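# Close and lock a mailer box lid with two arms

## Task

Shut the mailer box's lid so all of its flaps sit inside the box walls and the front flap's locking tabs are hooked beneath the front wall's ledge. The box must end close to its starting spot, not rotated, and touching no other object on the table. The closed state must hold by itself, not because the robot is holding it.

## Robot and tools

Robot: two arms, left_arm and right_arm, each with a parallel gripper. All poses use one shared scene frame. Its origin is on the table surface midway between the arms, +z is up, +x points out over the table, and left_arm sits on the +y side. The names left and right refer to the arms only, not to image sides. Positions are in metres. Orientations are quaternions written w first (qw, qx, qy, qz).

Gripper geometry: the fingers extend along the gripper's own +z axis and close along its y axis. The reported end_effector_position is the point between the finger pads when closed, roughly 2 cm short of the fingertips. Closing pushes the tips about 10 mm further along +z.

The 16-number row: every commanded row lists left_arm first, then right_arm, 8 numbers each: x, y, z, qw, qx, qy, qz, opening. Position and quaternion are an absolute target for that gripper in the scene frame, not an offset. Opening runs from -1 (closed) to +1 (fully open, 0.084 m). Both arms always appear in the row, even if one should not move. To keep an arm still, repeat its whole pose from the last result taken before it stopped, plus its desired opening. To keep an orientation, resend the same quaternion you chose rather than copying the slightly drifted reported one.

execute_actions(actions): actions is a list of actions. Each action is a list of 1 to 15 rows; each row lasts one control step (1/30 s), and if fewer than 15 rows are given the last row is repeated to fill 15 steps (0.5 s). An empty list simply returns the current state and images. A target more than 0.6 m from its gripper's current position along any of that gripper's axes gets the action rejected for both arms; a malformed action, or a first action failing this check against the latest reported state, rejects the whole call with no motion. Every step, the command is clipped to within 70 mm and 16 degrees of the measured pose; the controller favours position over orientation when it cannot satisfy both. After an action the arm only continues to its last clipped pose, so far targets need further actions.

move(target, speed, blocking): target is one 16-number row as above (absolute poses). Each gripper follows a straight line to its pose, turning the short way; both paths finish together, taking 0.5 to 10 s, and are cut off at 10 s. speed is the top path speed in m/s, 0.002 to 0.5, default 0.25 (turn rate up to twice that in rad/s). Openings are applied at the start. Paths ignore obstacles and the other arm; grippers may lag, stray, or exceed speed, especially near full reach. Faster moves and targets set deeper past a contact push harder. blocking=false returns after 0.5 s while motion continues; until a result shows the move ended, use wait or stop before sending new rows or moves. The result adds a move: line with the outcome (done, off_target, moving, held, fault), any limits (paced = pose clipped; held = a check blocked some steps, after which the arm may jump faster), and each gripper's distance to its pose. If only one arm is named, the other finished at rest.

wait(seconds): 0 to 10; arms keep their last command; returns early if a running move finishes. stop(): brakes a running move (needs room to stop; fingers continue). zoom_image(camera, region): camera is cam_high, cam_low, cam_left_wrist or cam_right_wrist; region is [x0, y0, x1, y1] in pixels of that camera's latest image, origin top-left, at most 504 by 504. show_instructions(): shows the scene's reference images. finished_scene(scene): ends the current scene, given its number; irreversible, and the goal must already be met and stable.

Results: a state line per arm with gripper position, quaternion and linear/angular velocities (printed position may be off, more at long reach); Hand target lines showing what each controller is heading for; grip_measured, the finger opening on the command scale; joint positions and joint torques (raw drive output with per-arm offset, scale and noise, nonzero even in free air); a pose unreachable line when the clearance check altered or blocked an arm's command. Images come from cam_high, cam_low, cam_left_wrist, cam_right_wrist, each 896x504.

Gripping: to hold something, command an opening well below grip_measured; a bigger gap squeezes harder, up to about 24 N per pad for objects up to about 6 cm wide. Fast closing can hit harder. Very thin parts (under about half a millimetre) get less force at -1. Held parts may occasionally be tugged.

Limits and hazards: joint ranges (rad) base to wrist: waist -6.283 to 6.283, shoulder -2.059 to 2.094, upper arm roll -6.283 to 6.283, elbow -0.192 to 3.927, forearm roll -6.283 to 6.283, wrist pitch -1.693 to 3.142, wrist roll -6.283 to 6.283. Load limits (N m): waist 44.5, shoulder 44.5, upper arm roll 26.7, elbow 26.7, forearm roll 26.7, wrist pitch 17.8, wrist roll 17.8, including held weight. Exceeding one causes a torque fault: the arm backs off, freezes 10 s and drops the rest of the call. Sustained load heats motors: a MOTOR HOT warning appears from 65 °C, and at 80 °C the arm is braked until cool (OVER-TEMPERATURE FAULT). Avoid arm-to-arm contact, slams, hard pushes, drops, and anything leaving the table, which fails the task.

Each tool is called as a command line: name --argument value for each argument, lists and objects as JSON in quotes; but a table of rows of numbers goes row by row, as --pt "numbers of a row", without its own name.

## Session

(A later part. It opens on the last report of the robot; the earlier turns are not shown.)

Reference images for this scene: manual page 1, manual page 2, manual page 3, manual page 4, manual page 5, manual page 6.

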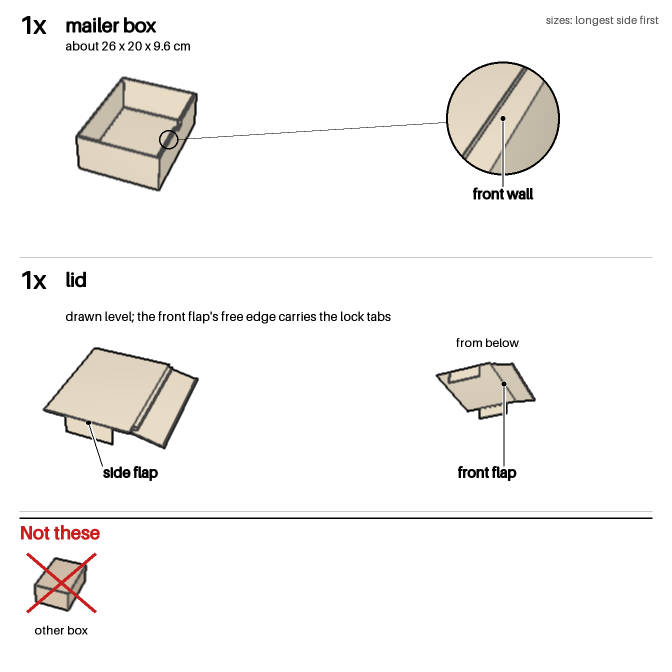

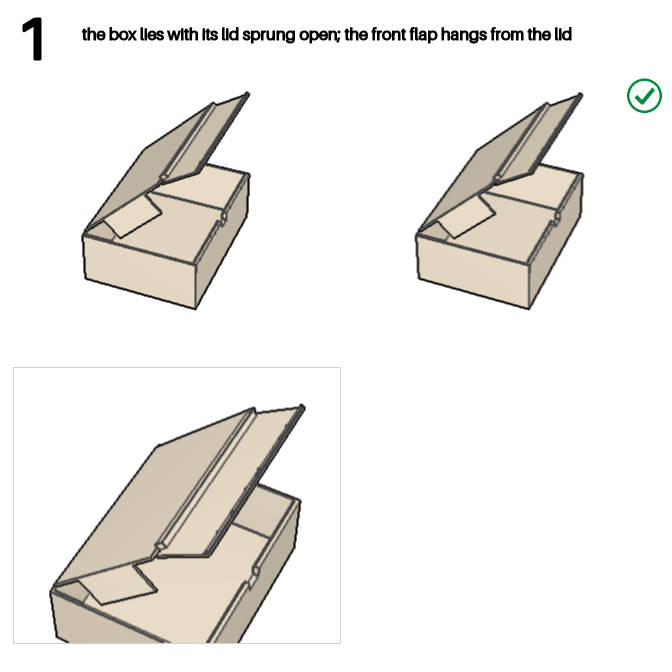

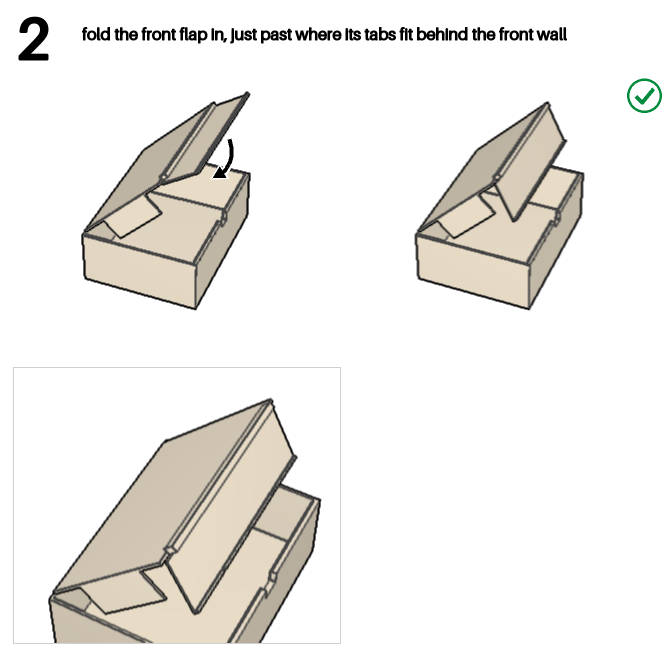

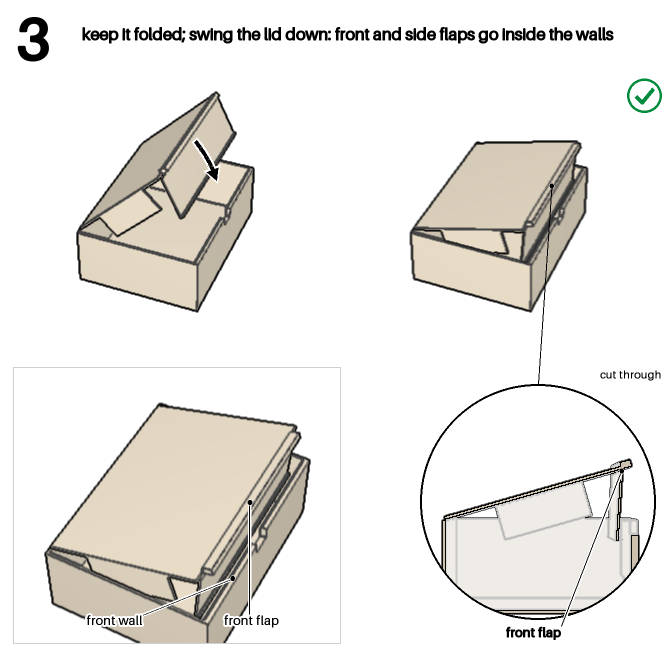

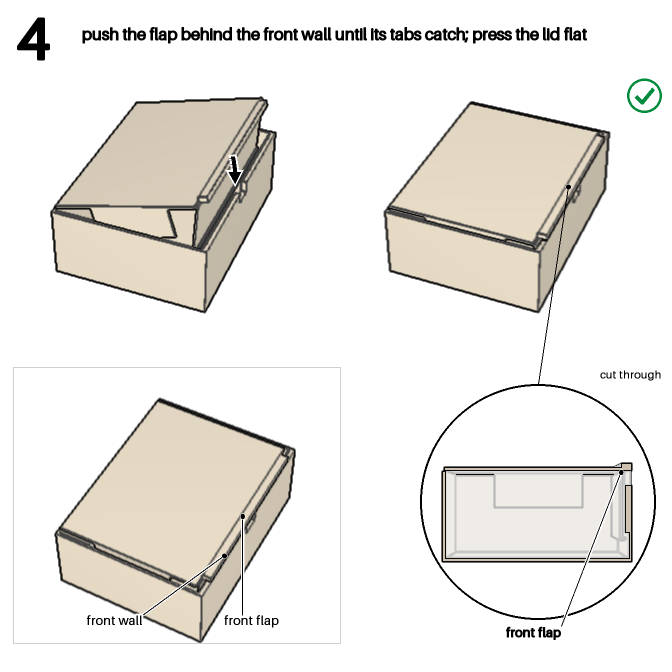

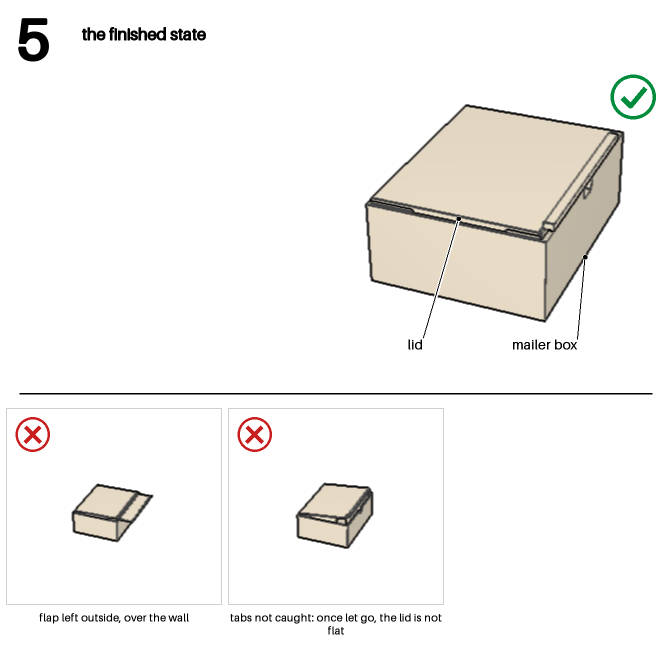

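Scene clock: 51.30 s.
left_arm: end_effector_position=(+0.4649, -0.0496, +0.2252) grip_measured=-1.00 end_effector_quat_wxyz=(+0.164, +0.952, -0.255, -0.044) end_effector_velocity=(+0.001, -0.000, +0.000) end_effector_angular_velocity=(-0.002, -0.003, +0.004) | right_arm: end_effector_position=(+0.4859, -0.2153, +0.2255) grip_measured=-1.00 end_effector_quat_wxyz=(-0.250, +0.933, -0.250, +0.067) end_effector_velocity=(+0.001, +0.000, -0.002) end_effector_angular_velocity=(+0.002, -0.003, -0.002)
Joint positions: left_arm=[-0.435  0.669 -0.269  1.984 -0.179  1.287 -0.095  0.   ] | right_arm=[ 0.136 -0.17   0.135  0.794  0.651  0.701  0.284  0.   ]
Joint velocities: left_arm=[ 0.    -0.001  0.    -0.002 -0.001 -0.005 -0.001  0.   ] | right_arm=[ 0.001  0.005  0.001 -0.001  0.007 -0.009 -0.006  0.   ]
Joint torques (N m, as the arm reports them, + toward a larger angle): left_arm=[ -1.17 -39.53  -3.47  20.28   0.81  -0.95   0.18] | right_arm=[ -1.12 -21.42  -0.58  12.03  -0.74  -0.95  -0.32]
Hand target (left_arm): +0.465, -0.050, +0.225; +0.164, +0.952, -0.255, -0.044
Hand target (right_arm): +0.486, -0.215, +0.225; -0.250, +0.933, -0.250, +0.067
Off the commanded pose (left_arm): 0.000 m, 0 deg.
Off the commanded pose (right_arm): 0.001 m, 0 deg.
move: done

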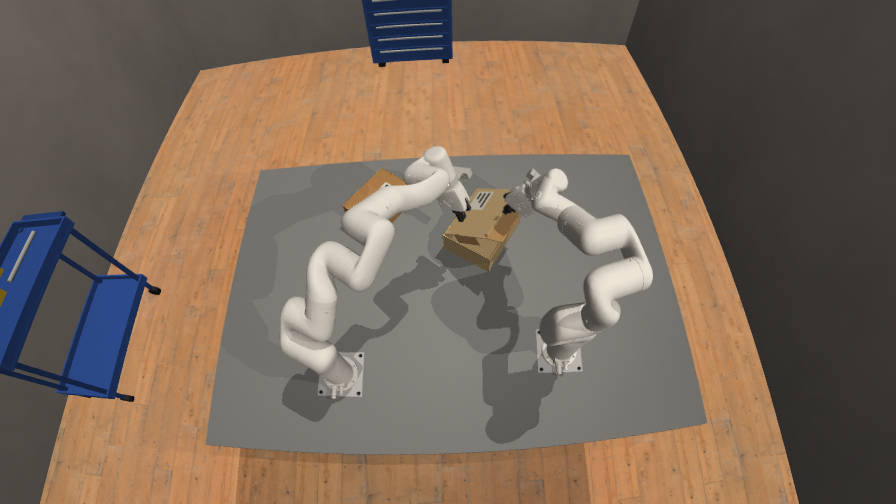

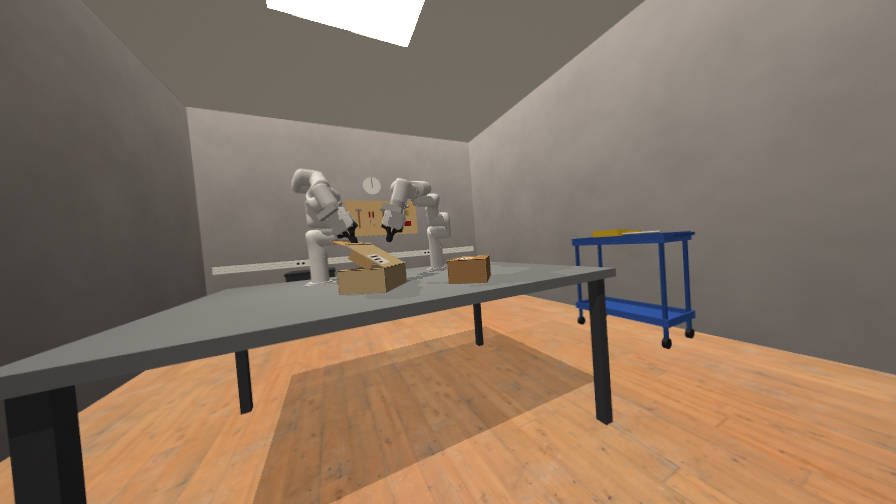

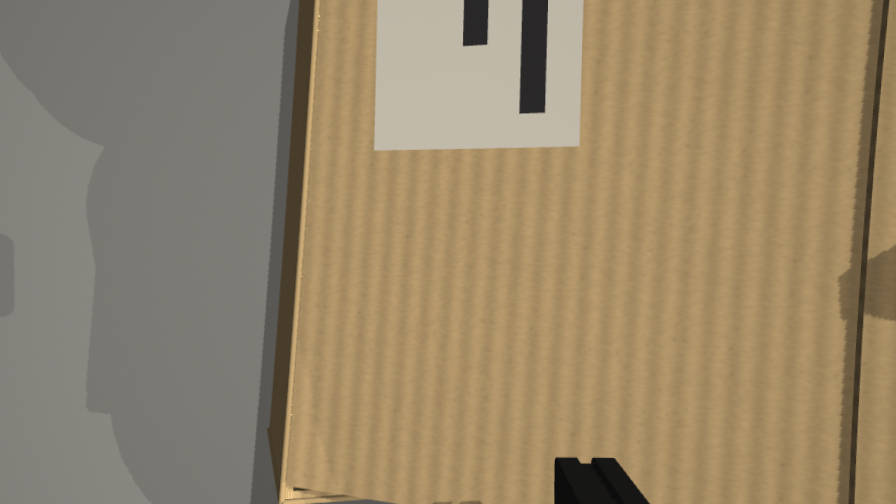

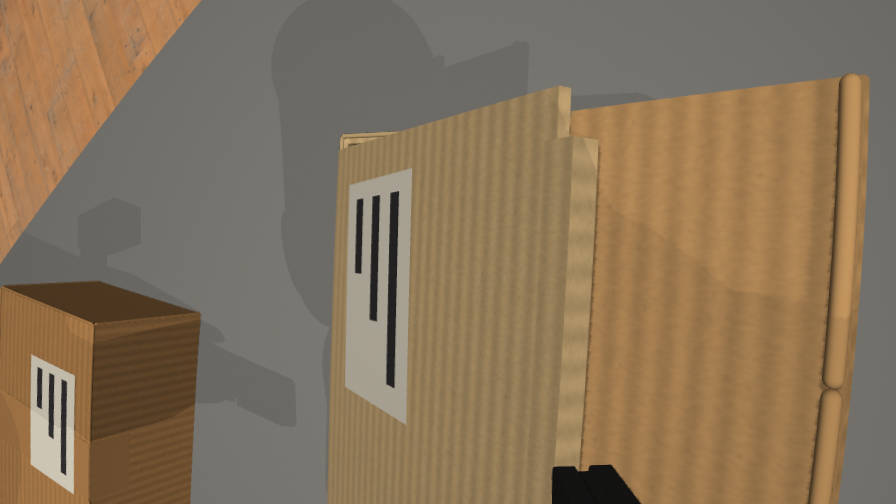

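move --target '[0.49,-0.065,0.26,0.164,0.951,-0.255,-0.044,-1,0.462,-0.258,0.31,-0.25,0.933,-0.25,0.067,-1]' --speed 0.1

move --target '[0.49,-0.065,0.26,0.164,0.951,-0.255,-0.044,-1,0.462,-0.258,0.24,-0.25,0.933,-0.25,0.067,-1]' --speed 0.05

zoom_image --camera "cam_low" --region '[300,170,480,310]'

Scene clock: 66.43 s.
left_arm: end_effector_position=(+0.4899, -0.0651, +0.2596) grip_measured=-1.00 end_effector_quat_wxyz=(+0.165, +0.952, -0.255, -0.043) end_effector_velocity=(+0.003, -0.000, +0.003) end_effector_angular_velocity=(+0.007, +0.006, -0.003) | right_arm: end_effector_position=(+0.4620, -0.2574, +0.3094) grip_measured=-1.00 end_effector_quat_wxyz=(-0.250, +0.933, -0.250, +0.067) end_effector_velocity=(-0.001, -0.001, +0.004) end_effector_angular_velocity=(+0.000, -0.001, +0.002)
Joint positions: left_arm=[-0.49   0.88  -0.259  2.441 -0.139  1.524 -0.146  0.   ] | right_arm=[ 0.073 -0.351  0.06   0.868  0.549  0.98   0.337  0.   ]
Joint velocities: left_arm=[-0.015  0.062  0.002  0.121  0.01   0.066 -0.01   0.   ] | right_arm=[-0.001 -0.004 -0.002  0.006 -0.002  0.01   0.001  0.   ]
Joint torques (N m, as the arm reports them, + toward a larger angle): left_arm=[ -0.87 -43.33  -3.16  19.51   0.43  -1.04   0.12] | right_arm=[ -1.62 -16.68  -0.54  12.26  -0.22  -1.    -0.43]
Hand target (left_arm): +0.490, -0.065, +0.260; +0.164, +0.952, -0.256, -0.044
Hand target (right_arm): +0.462, -0.258, +0.310; -0.250, +0.933, -0.250, +0.067
Off the commanded pose (left_arm): 0.000 m, 0 deg.
Off the commanded pose (right_arm): 0.001 m, 0 deg.
move: done

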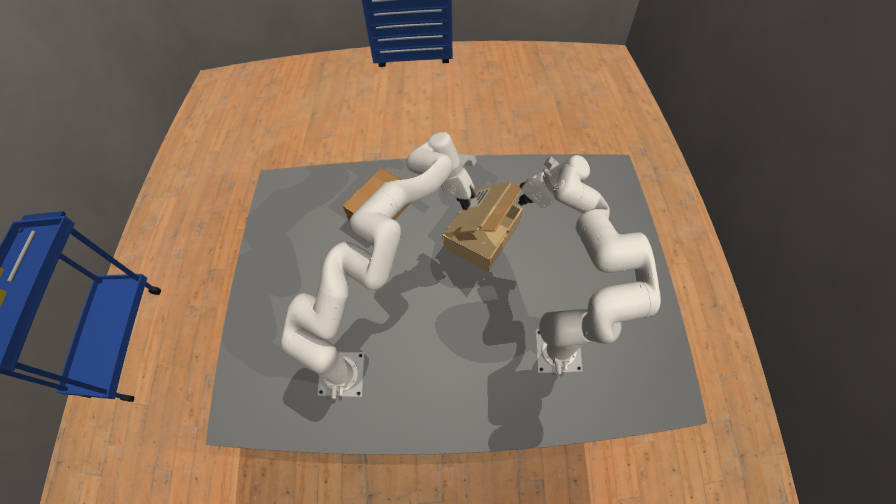

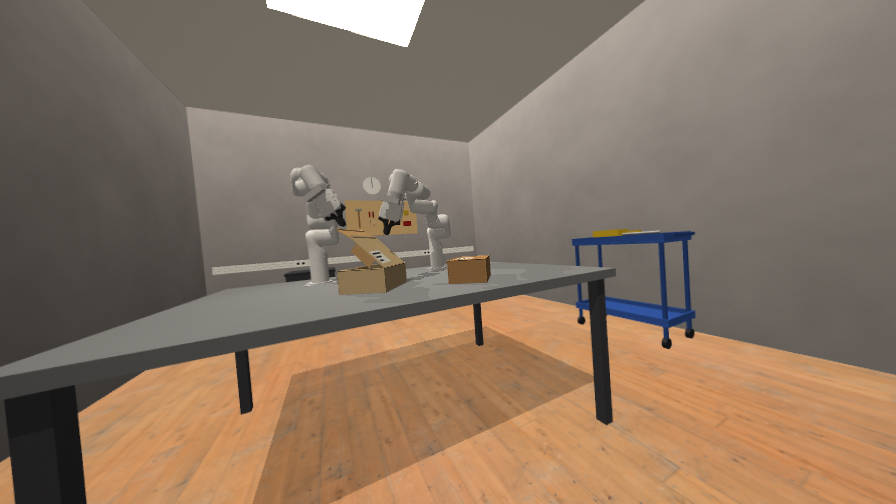

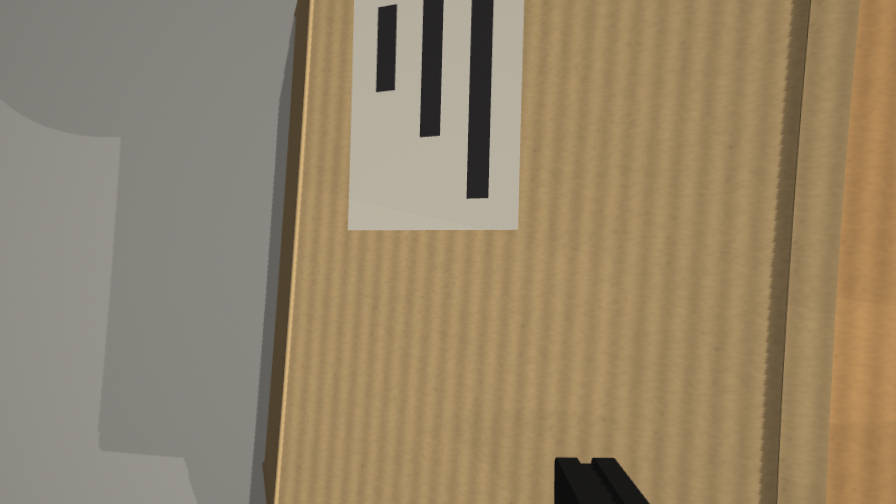

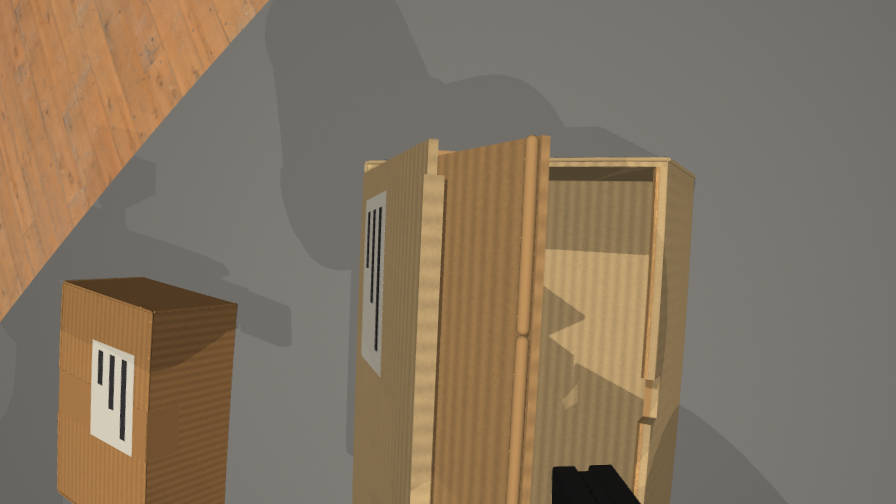

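Scene clock: 68.20 s.
left_arm: end_effector_position=(+0.4900, -0.0650, +0.2600) grip_measured=-1.00 end_effector_quat_wxyz=(+0.164, +0.952, -0.255, -0.044) end_effector_velocity=(-0.001, -0.000, +0.000) end_effector_angular_velocity=(-0.000, +0.001, -0.001) | right_arm: end_effector_position=(+0.4619, -0.2581, +0.2404) grip_measured=-1.00 end_effector_quat_wxyz=(-0.250, +0.933, -0.250, +0.067) end_effector_velocity=(+0.001, -0.001, -0.002) end_effector_angular_velocity=(-0.000, -0.003, -0.002)
Joint positions: left_arm=[-0.492  0.887 -0.259  2.455 -0.138  1.533 -0.148  0.   ] | right_arm=[ 0.096 -0.291  0.064  0.73   0.63   0.8    0.226  0.   ]
Joint velocities: left_arm=[-0.001  0.    -0.     0.001 -0.001  0.002 -0.     0.   ] | right_arm=[ 0.001  0.004 -0.002 -0.004  0.004 -0.01  -0.007  0.   ]
Joint torques (N m, as the arm reports them, + toward a larger angle): left_arm=[ -1.31 -42.93  -3.15  19.71   0.42  -0.95   0.3 ] | right_arm=[ -0.87 -17.85  -0.51  12.14  -0.5   -1.03  -0.56]
Hand target (left_arm): +0.490, -0.065, +0.260; +0.164, +0.952, -0.255, -0.044
Hand target (right_arm): +0.462, -0.258, +0.240; -0.250, +0.933, -0.250, +0.067
Off the commanded pose (left_arm): 0.000 m, 0 deg.
Off the commanded pose (right_arm): 0.000 m, 0 deg.
move: done

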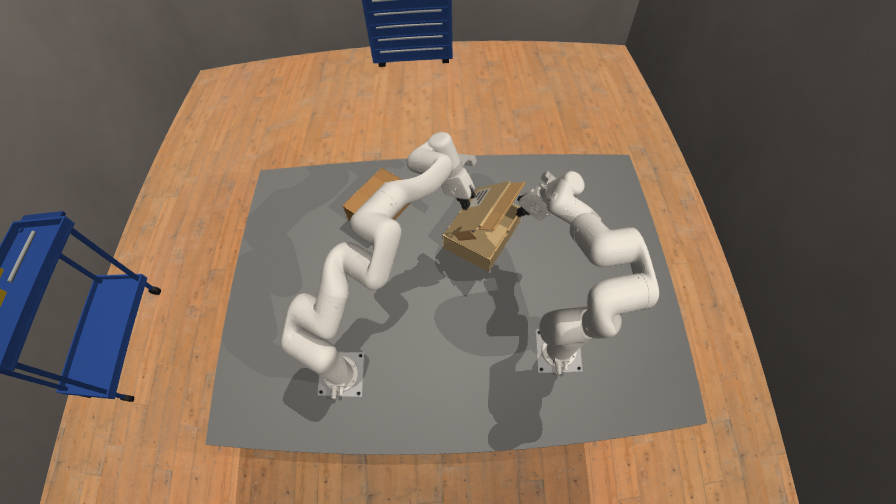

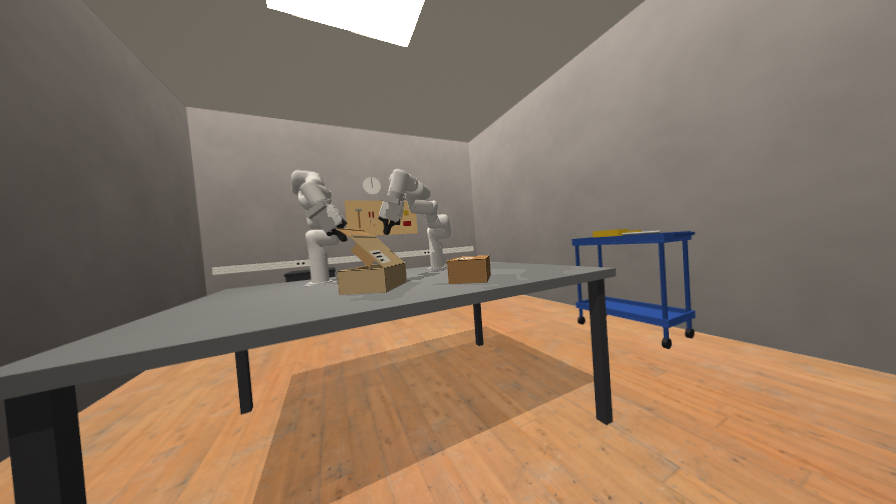

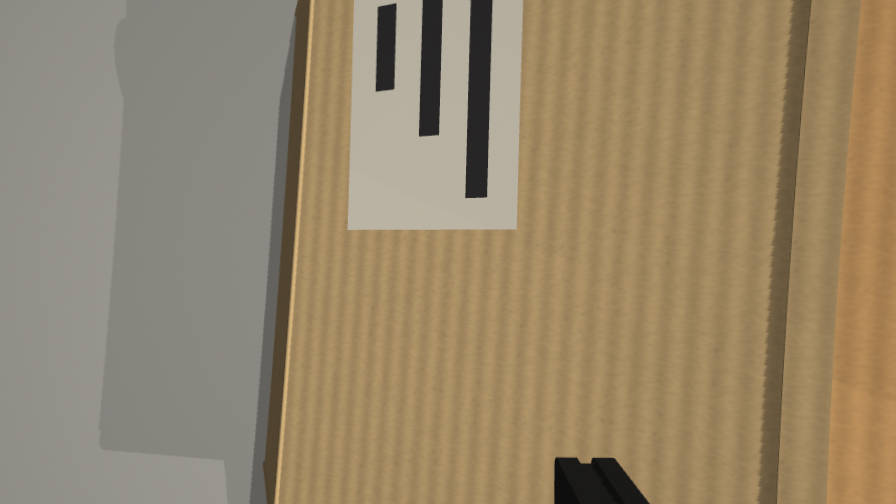

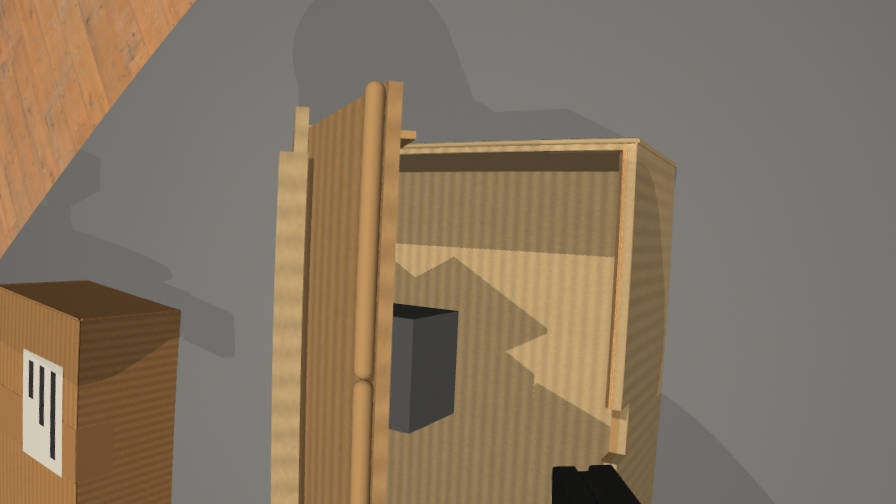

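Region (300, 170, 480, 310) of cam_low's 896x504 image, scaled by 2.800, with more detail than that image has.

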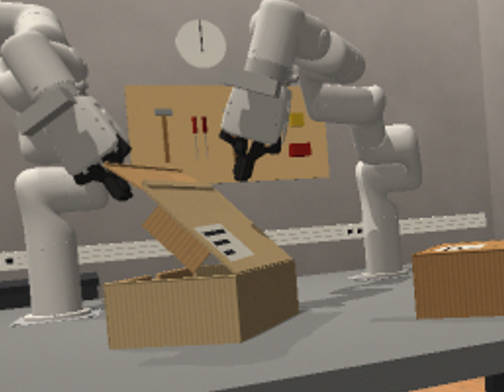

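move --target '[0.49,-0.065,0.26,0.164,0.951,-0.255,-0.044,-1,0.462,-0.258,0.315,-0.25,0.933,-0.25,0.067,-1]' --speed 0.12

move --target '[0.49,-0.065,0.26,0.164,0.951,-0.255,-0.044,-1,0.475,-0.236,0.315,-0.25,0.933,-0.25,0.067,-1]' --speed 0.1

move --target '[0.49,-0.065,0.26,0.164,0.951,-0.255,-0.044,-1,0.470,-0.245,0.25,-0.25,0.933,-0.25,0.067,-1]' --speed 0.04

zoom_image --camera "cam_low" --region '[300,170,480,310]'

Scene clock: 81.03 s.
left_arm: end_effector_position=(+0.4900, -0.0650, +0.2600) grip_measured=-1.00 end_effector_quat_wxyz=(+0.164, +0.952, -0.255, -0.044) end_effector_velocity=(+0.000, +0.000, -0.001) end_effector_angular_velocity=(+0.001, +0.001, +0.000) | right_arm: end_effector_position=(+0.4620, -0.2579, +0.3143) grip_measured=-1.00 end_effector_quat_wxyz=(-0.250, +0.933, -0.250, +0.067) end_effector_velocity=(+0.001, -0.001, +0.005) end_effector_angular_velocity=(-0.000, -0.003, -0.001)
Joint positions: left_arm=[-0.492  0.887 -0.259  2.455 -0.138  1.533 -0.148  0.   ] | right_arm=[ 0.073 -0.353  0.057  0.879  0.544  0.993  0.344  0.   ]
Joint velocities: left_arm=[ 0.     0.001  0.     0.     0.     0.    -0.     0.   ] | right_arm=[-0.001 -0.001 -0.002  0.011 -0.004  0.009  0.004  0.   ]
Joint torques (N m, as the arm reports them, + toward a larger angle): left_arm=[ -0.85 -43.1   -2.89  19.62   0.51  -1.03   0.08] | right_arm=[ -1.13 -16.98  -0.48  12.42  -0.24  -1.17  -0.49]
Hand target (left_arm): +0.490, -0.065, +0.260; +0.164, +0.952, -0.255, -0.044
Hand target (right_arm): +0.462, -0.258, +0.315; -0.250, +0.933, -0.250, +0.067
Off the commanded pose (left_arm): 0.000 m, 0 deg.
Off the commanded pose (right_arm): 0.001 m, 0 deg.
move: done

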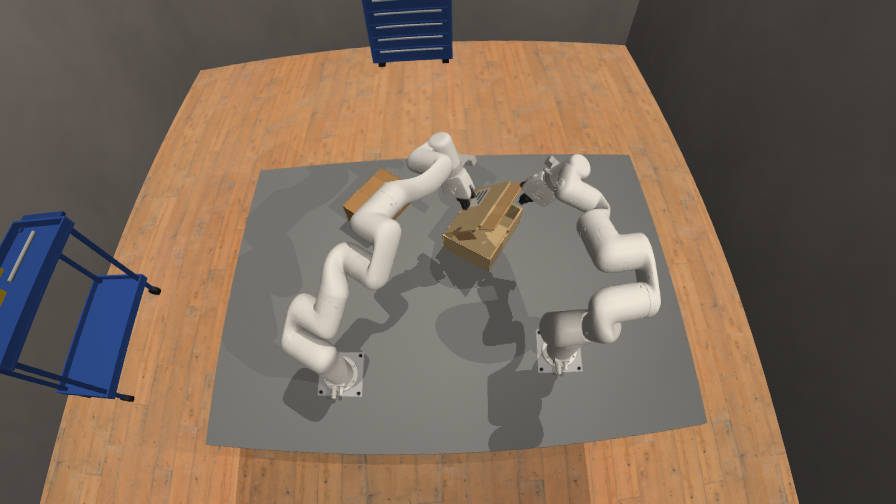

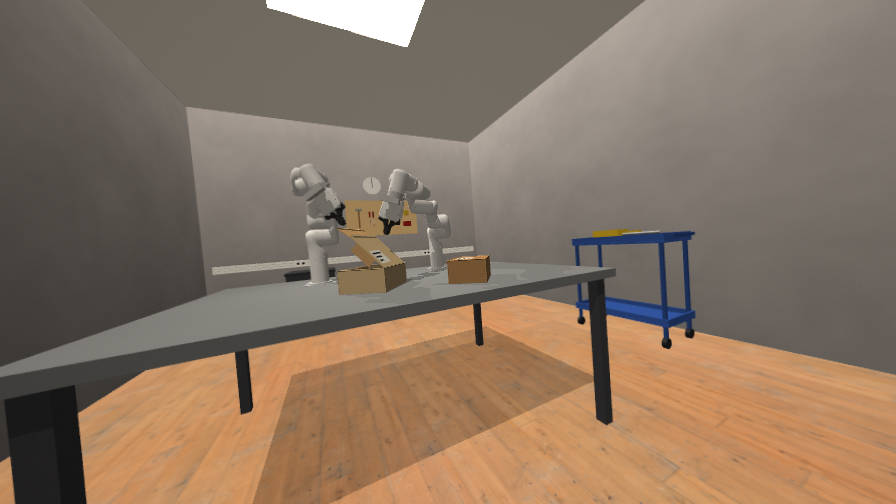

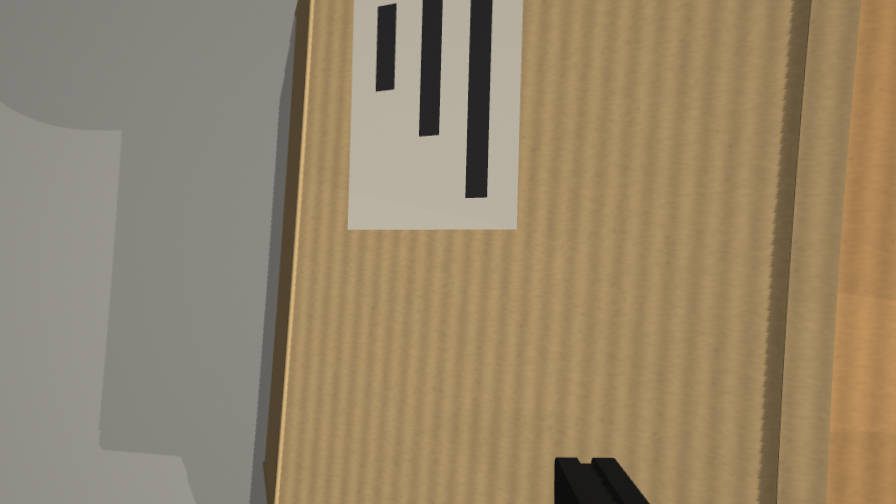

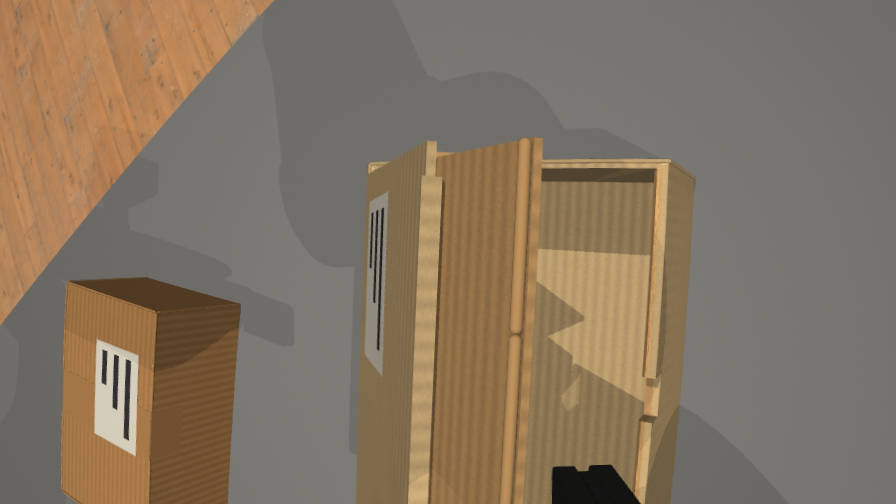

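Scene clock: 81.90 s.
left_arm: end_effector_position=(+0.4900, -0.0650, +0.2600) grip_measured=-1.00 end_effector_quat_wxyz=(+0.164, +0.952, -0.255, -0.044) end_effector_velocity=(+0.000, +0.000, +0.000) end_effector_angular_velocity=(+0.000, -0.001, +0.000) | right_arm: end_effector_position=(+0.4749, -0.2364, +0.3150) grip_measured=-1.00 end_effector_quat_wxyz=(-0.250, +0.933, -0.250, +0.067) end_effector_velocity=(+0.001, +0.002, +0.000) end_effector_angular_velocity=(-0.002, -0.001, +0.002)
Joint positions: left_arm=[-0.492  0.887 -0.259  2.455 -0.138  1.533 -0.148  0.   ] | right_arm=[ 0.09  -0.304  0.093  0.921  0.544  0.962  0.387  0.   ]
Joint velocities: left_arm=[-0. -0.  0.  0.  0. -0.  0.  0.] | right_arm=[ 0.003  0.004  0.004  0.004 -0.002 -0.004  0.004  0.   ]
Joint torques (N m, as the arm reports them, + toward a larger angle): left_arm=[ -0.95 -42.82  -2.89  19.76   0.68  -0.98   0.09] | right_arm=[ -1.26 -18.11  -0.72  12.51  -0.35  -1.13  -0.53]
Hand target (left_arm): +0.490, -0.065, +0.260; +0.164, +0.952, -0.255, -0.044
Hand target (right_arm): +0.475, -0.236, +0.315; -0.250, +0.933, -0.250, +0.067
Off the commanded pose (left_arm): 0.000 m, 0 deg.
Off the commanded pose (right_arm): 0.000 m, 0 deg.
move: done

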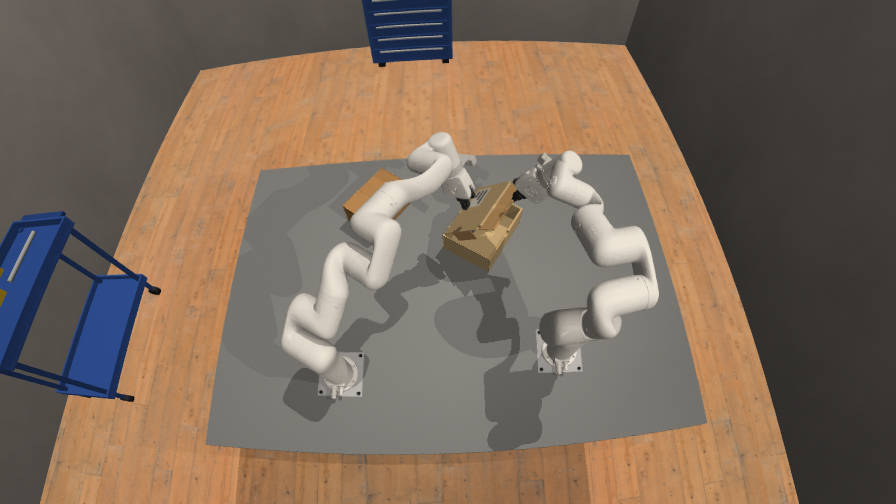

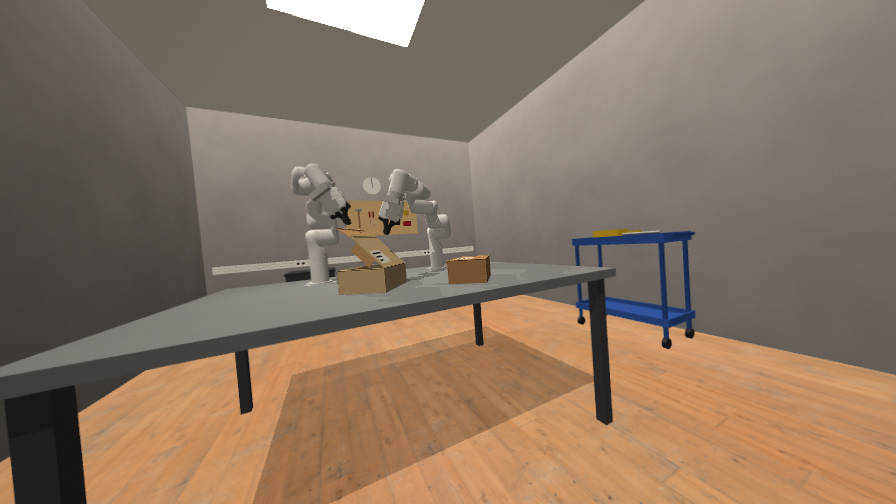

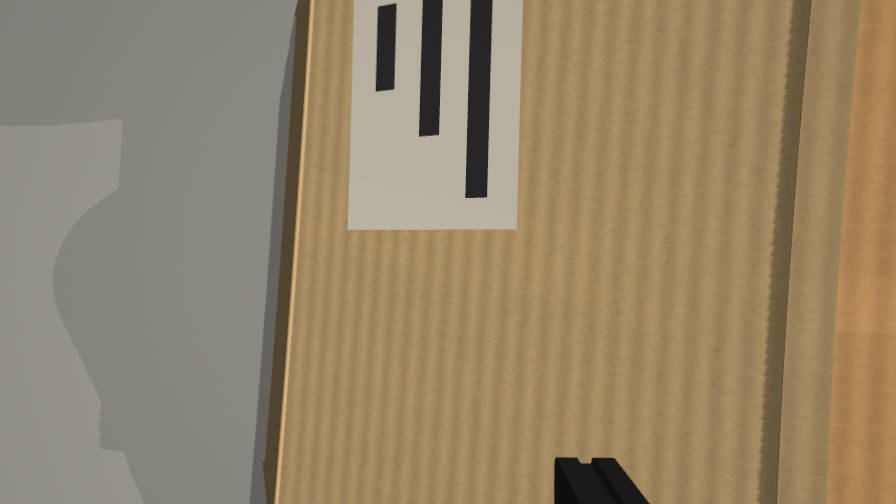

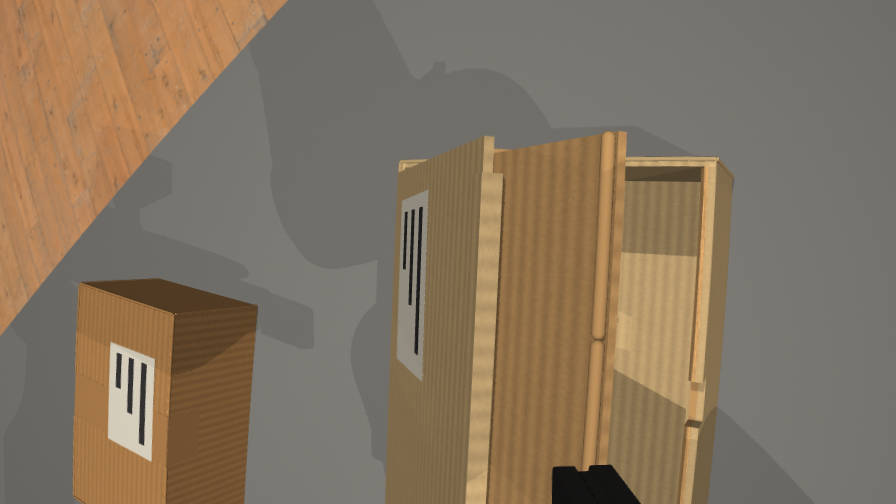

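Scene clock: 83.90 s.
left_arm: end_effector_position=(+0.4900, -0.0650, +0.2600) grip_measured=-1.00 end_effector_quat_wxyz=(+0.164, +0.952, -0.255, -0.044) end_effector_velocity=(-0.000, -0.000, +0.000) end_effector_angular_velocity=(-0.001, +0.000, -0.000) | right_arm: end_effector_position=(+0.4700, -0.2451, +0.2503) grip_measured=-1.00 end_effector_quat_wxyz=(-0.250, +0.933, -0.250, +0.067) end_effector_velocity=(-0.000, -0.001, -0.002) end_effector_angular_velocity=(-0.001, -0.001, +0.002)
Joint positions: left_arm=[-0.492  0.887 -0.259  2.455 -0.138  1.533 -0.148  0.   ] | right_arm=[ 0.105 -0.271  0.085  0.773  0.617  0.806  0.27   0.   ]
Joint velocities: left_arm=[ 0. -0. -0. -0. -0. -0.  0.  0.] | right_arm=[ 0.001  0.002 -0.001 -0.004  0.002 -0.005 -0.007  0.   ]
Joint torques (N m, as the arm reports them, + toward a larger angle): left_arm=[ -0.95 -42.9   -3.08  19.7    0.51  -0.98   0.24] | right_arm=[ -1.1  -18.66  -0.56  12.21  -0.56  -1.05  -0.46]
Hand target (left_arm): +0.490, -0.065, +0.260; +0.164, +0.952, -0.255, -0.044
Hand target (right_arm): +0.470, -0.245, +0.250; -0.250, +0.933, -0.250, +0.067
Off the commanded pose (left_arm): 0.000 m, 0 deg.
Off the commanded pose (right_arm): 0.000 m, 0 deg.
move: done

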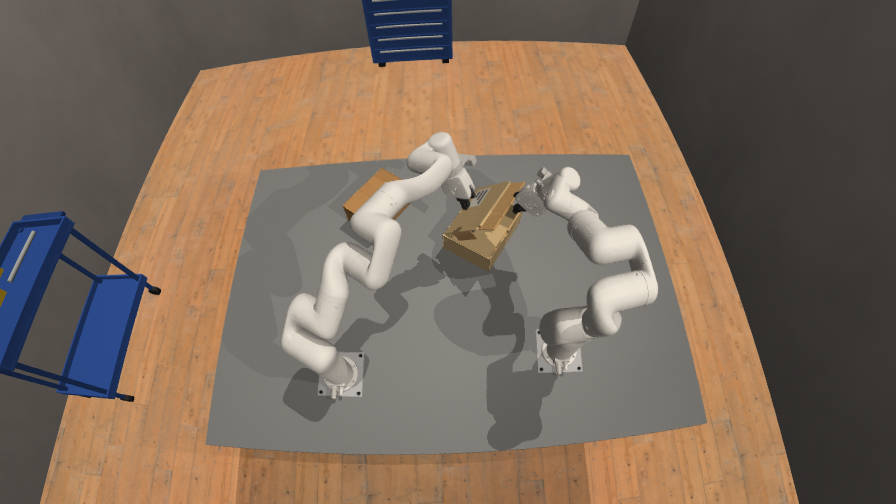

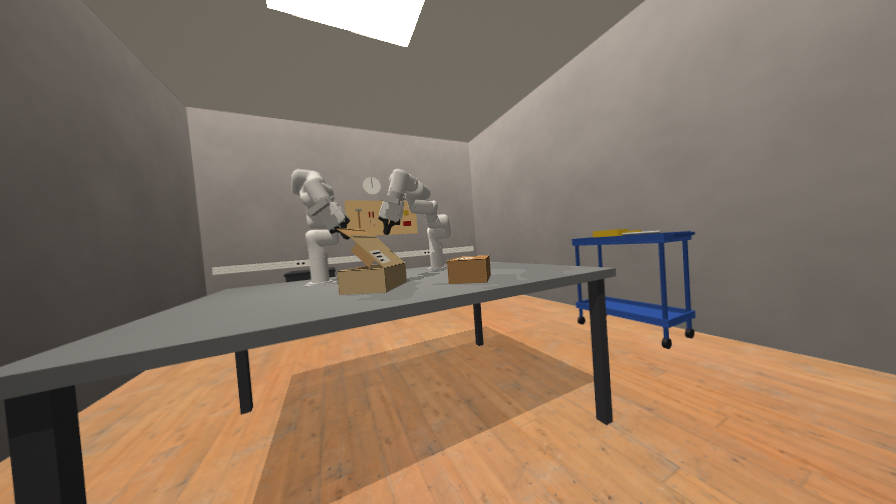

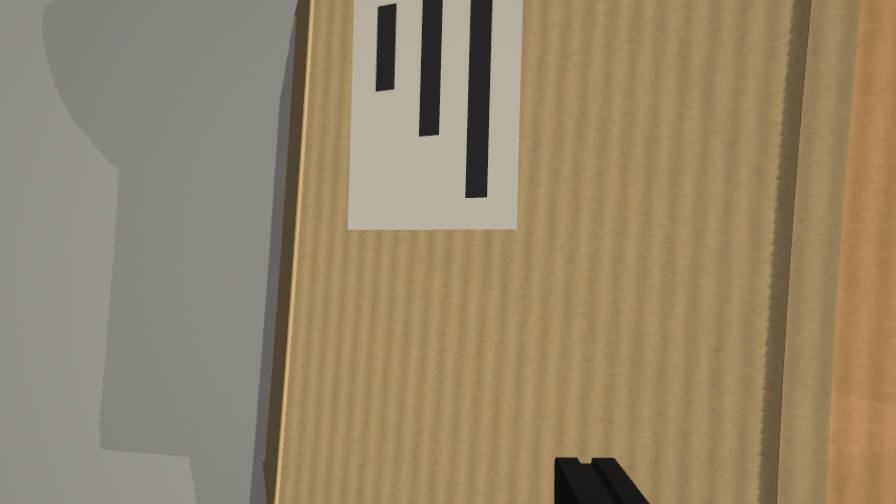

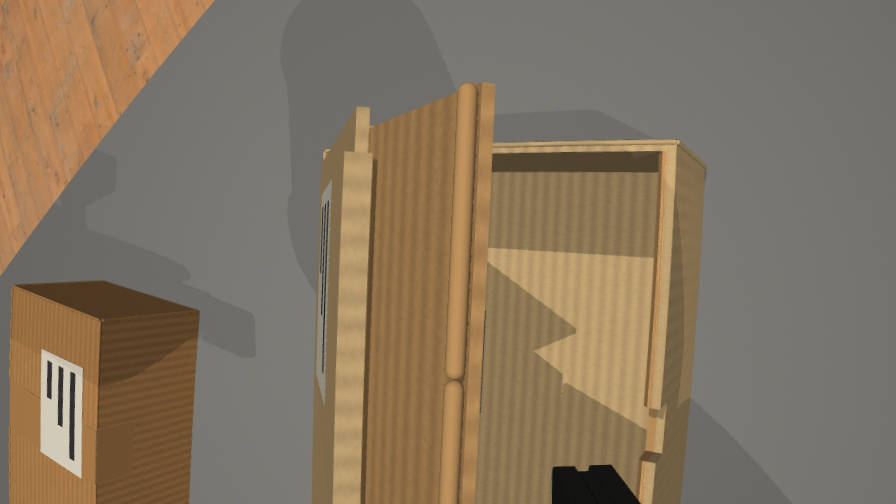

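Region (300, 170, 480, 310) of cam_low's 896x504 image, scaled by 2.800, with more detail than that image has.

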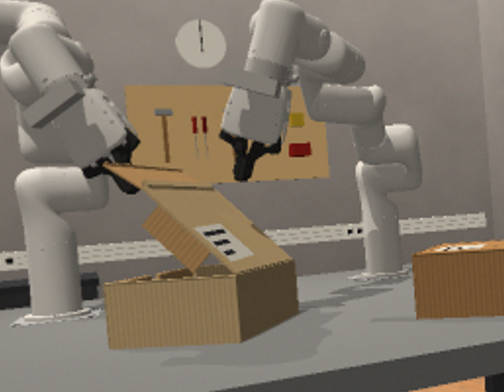

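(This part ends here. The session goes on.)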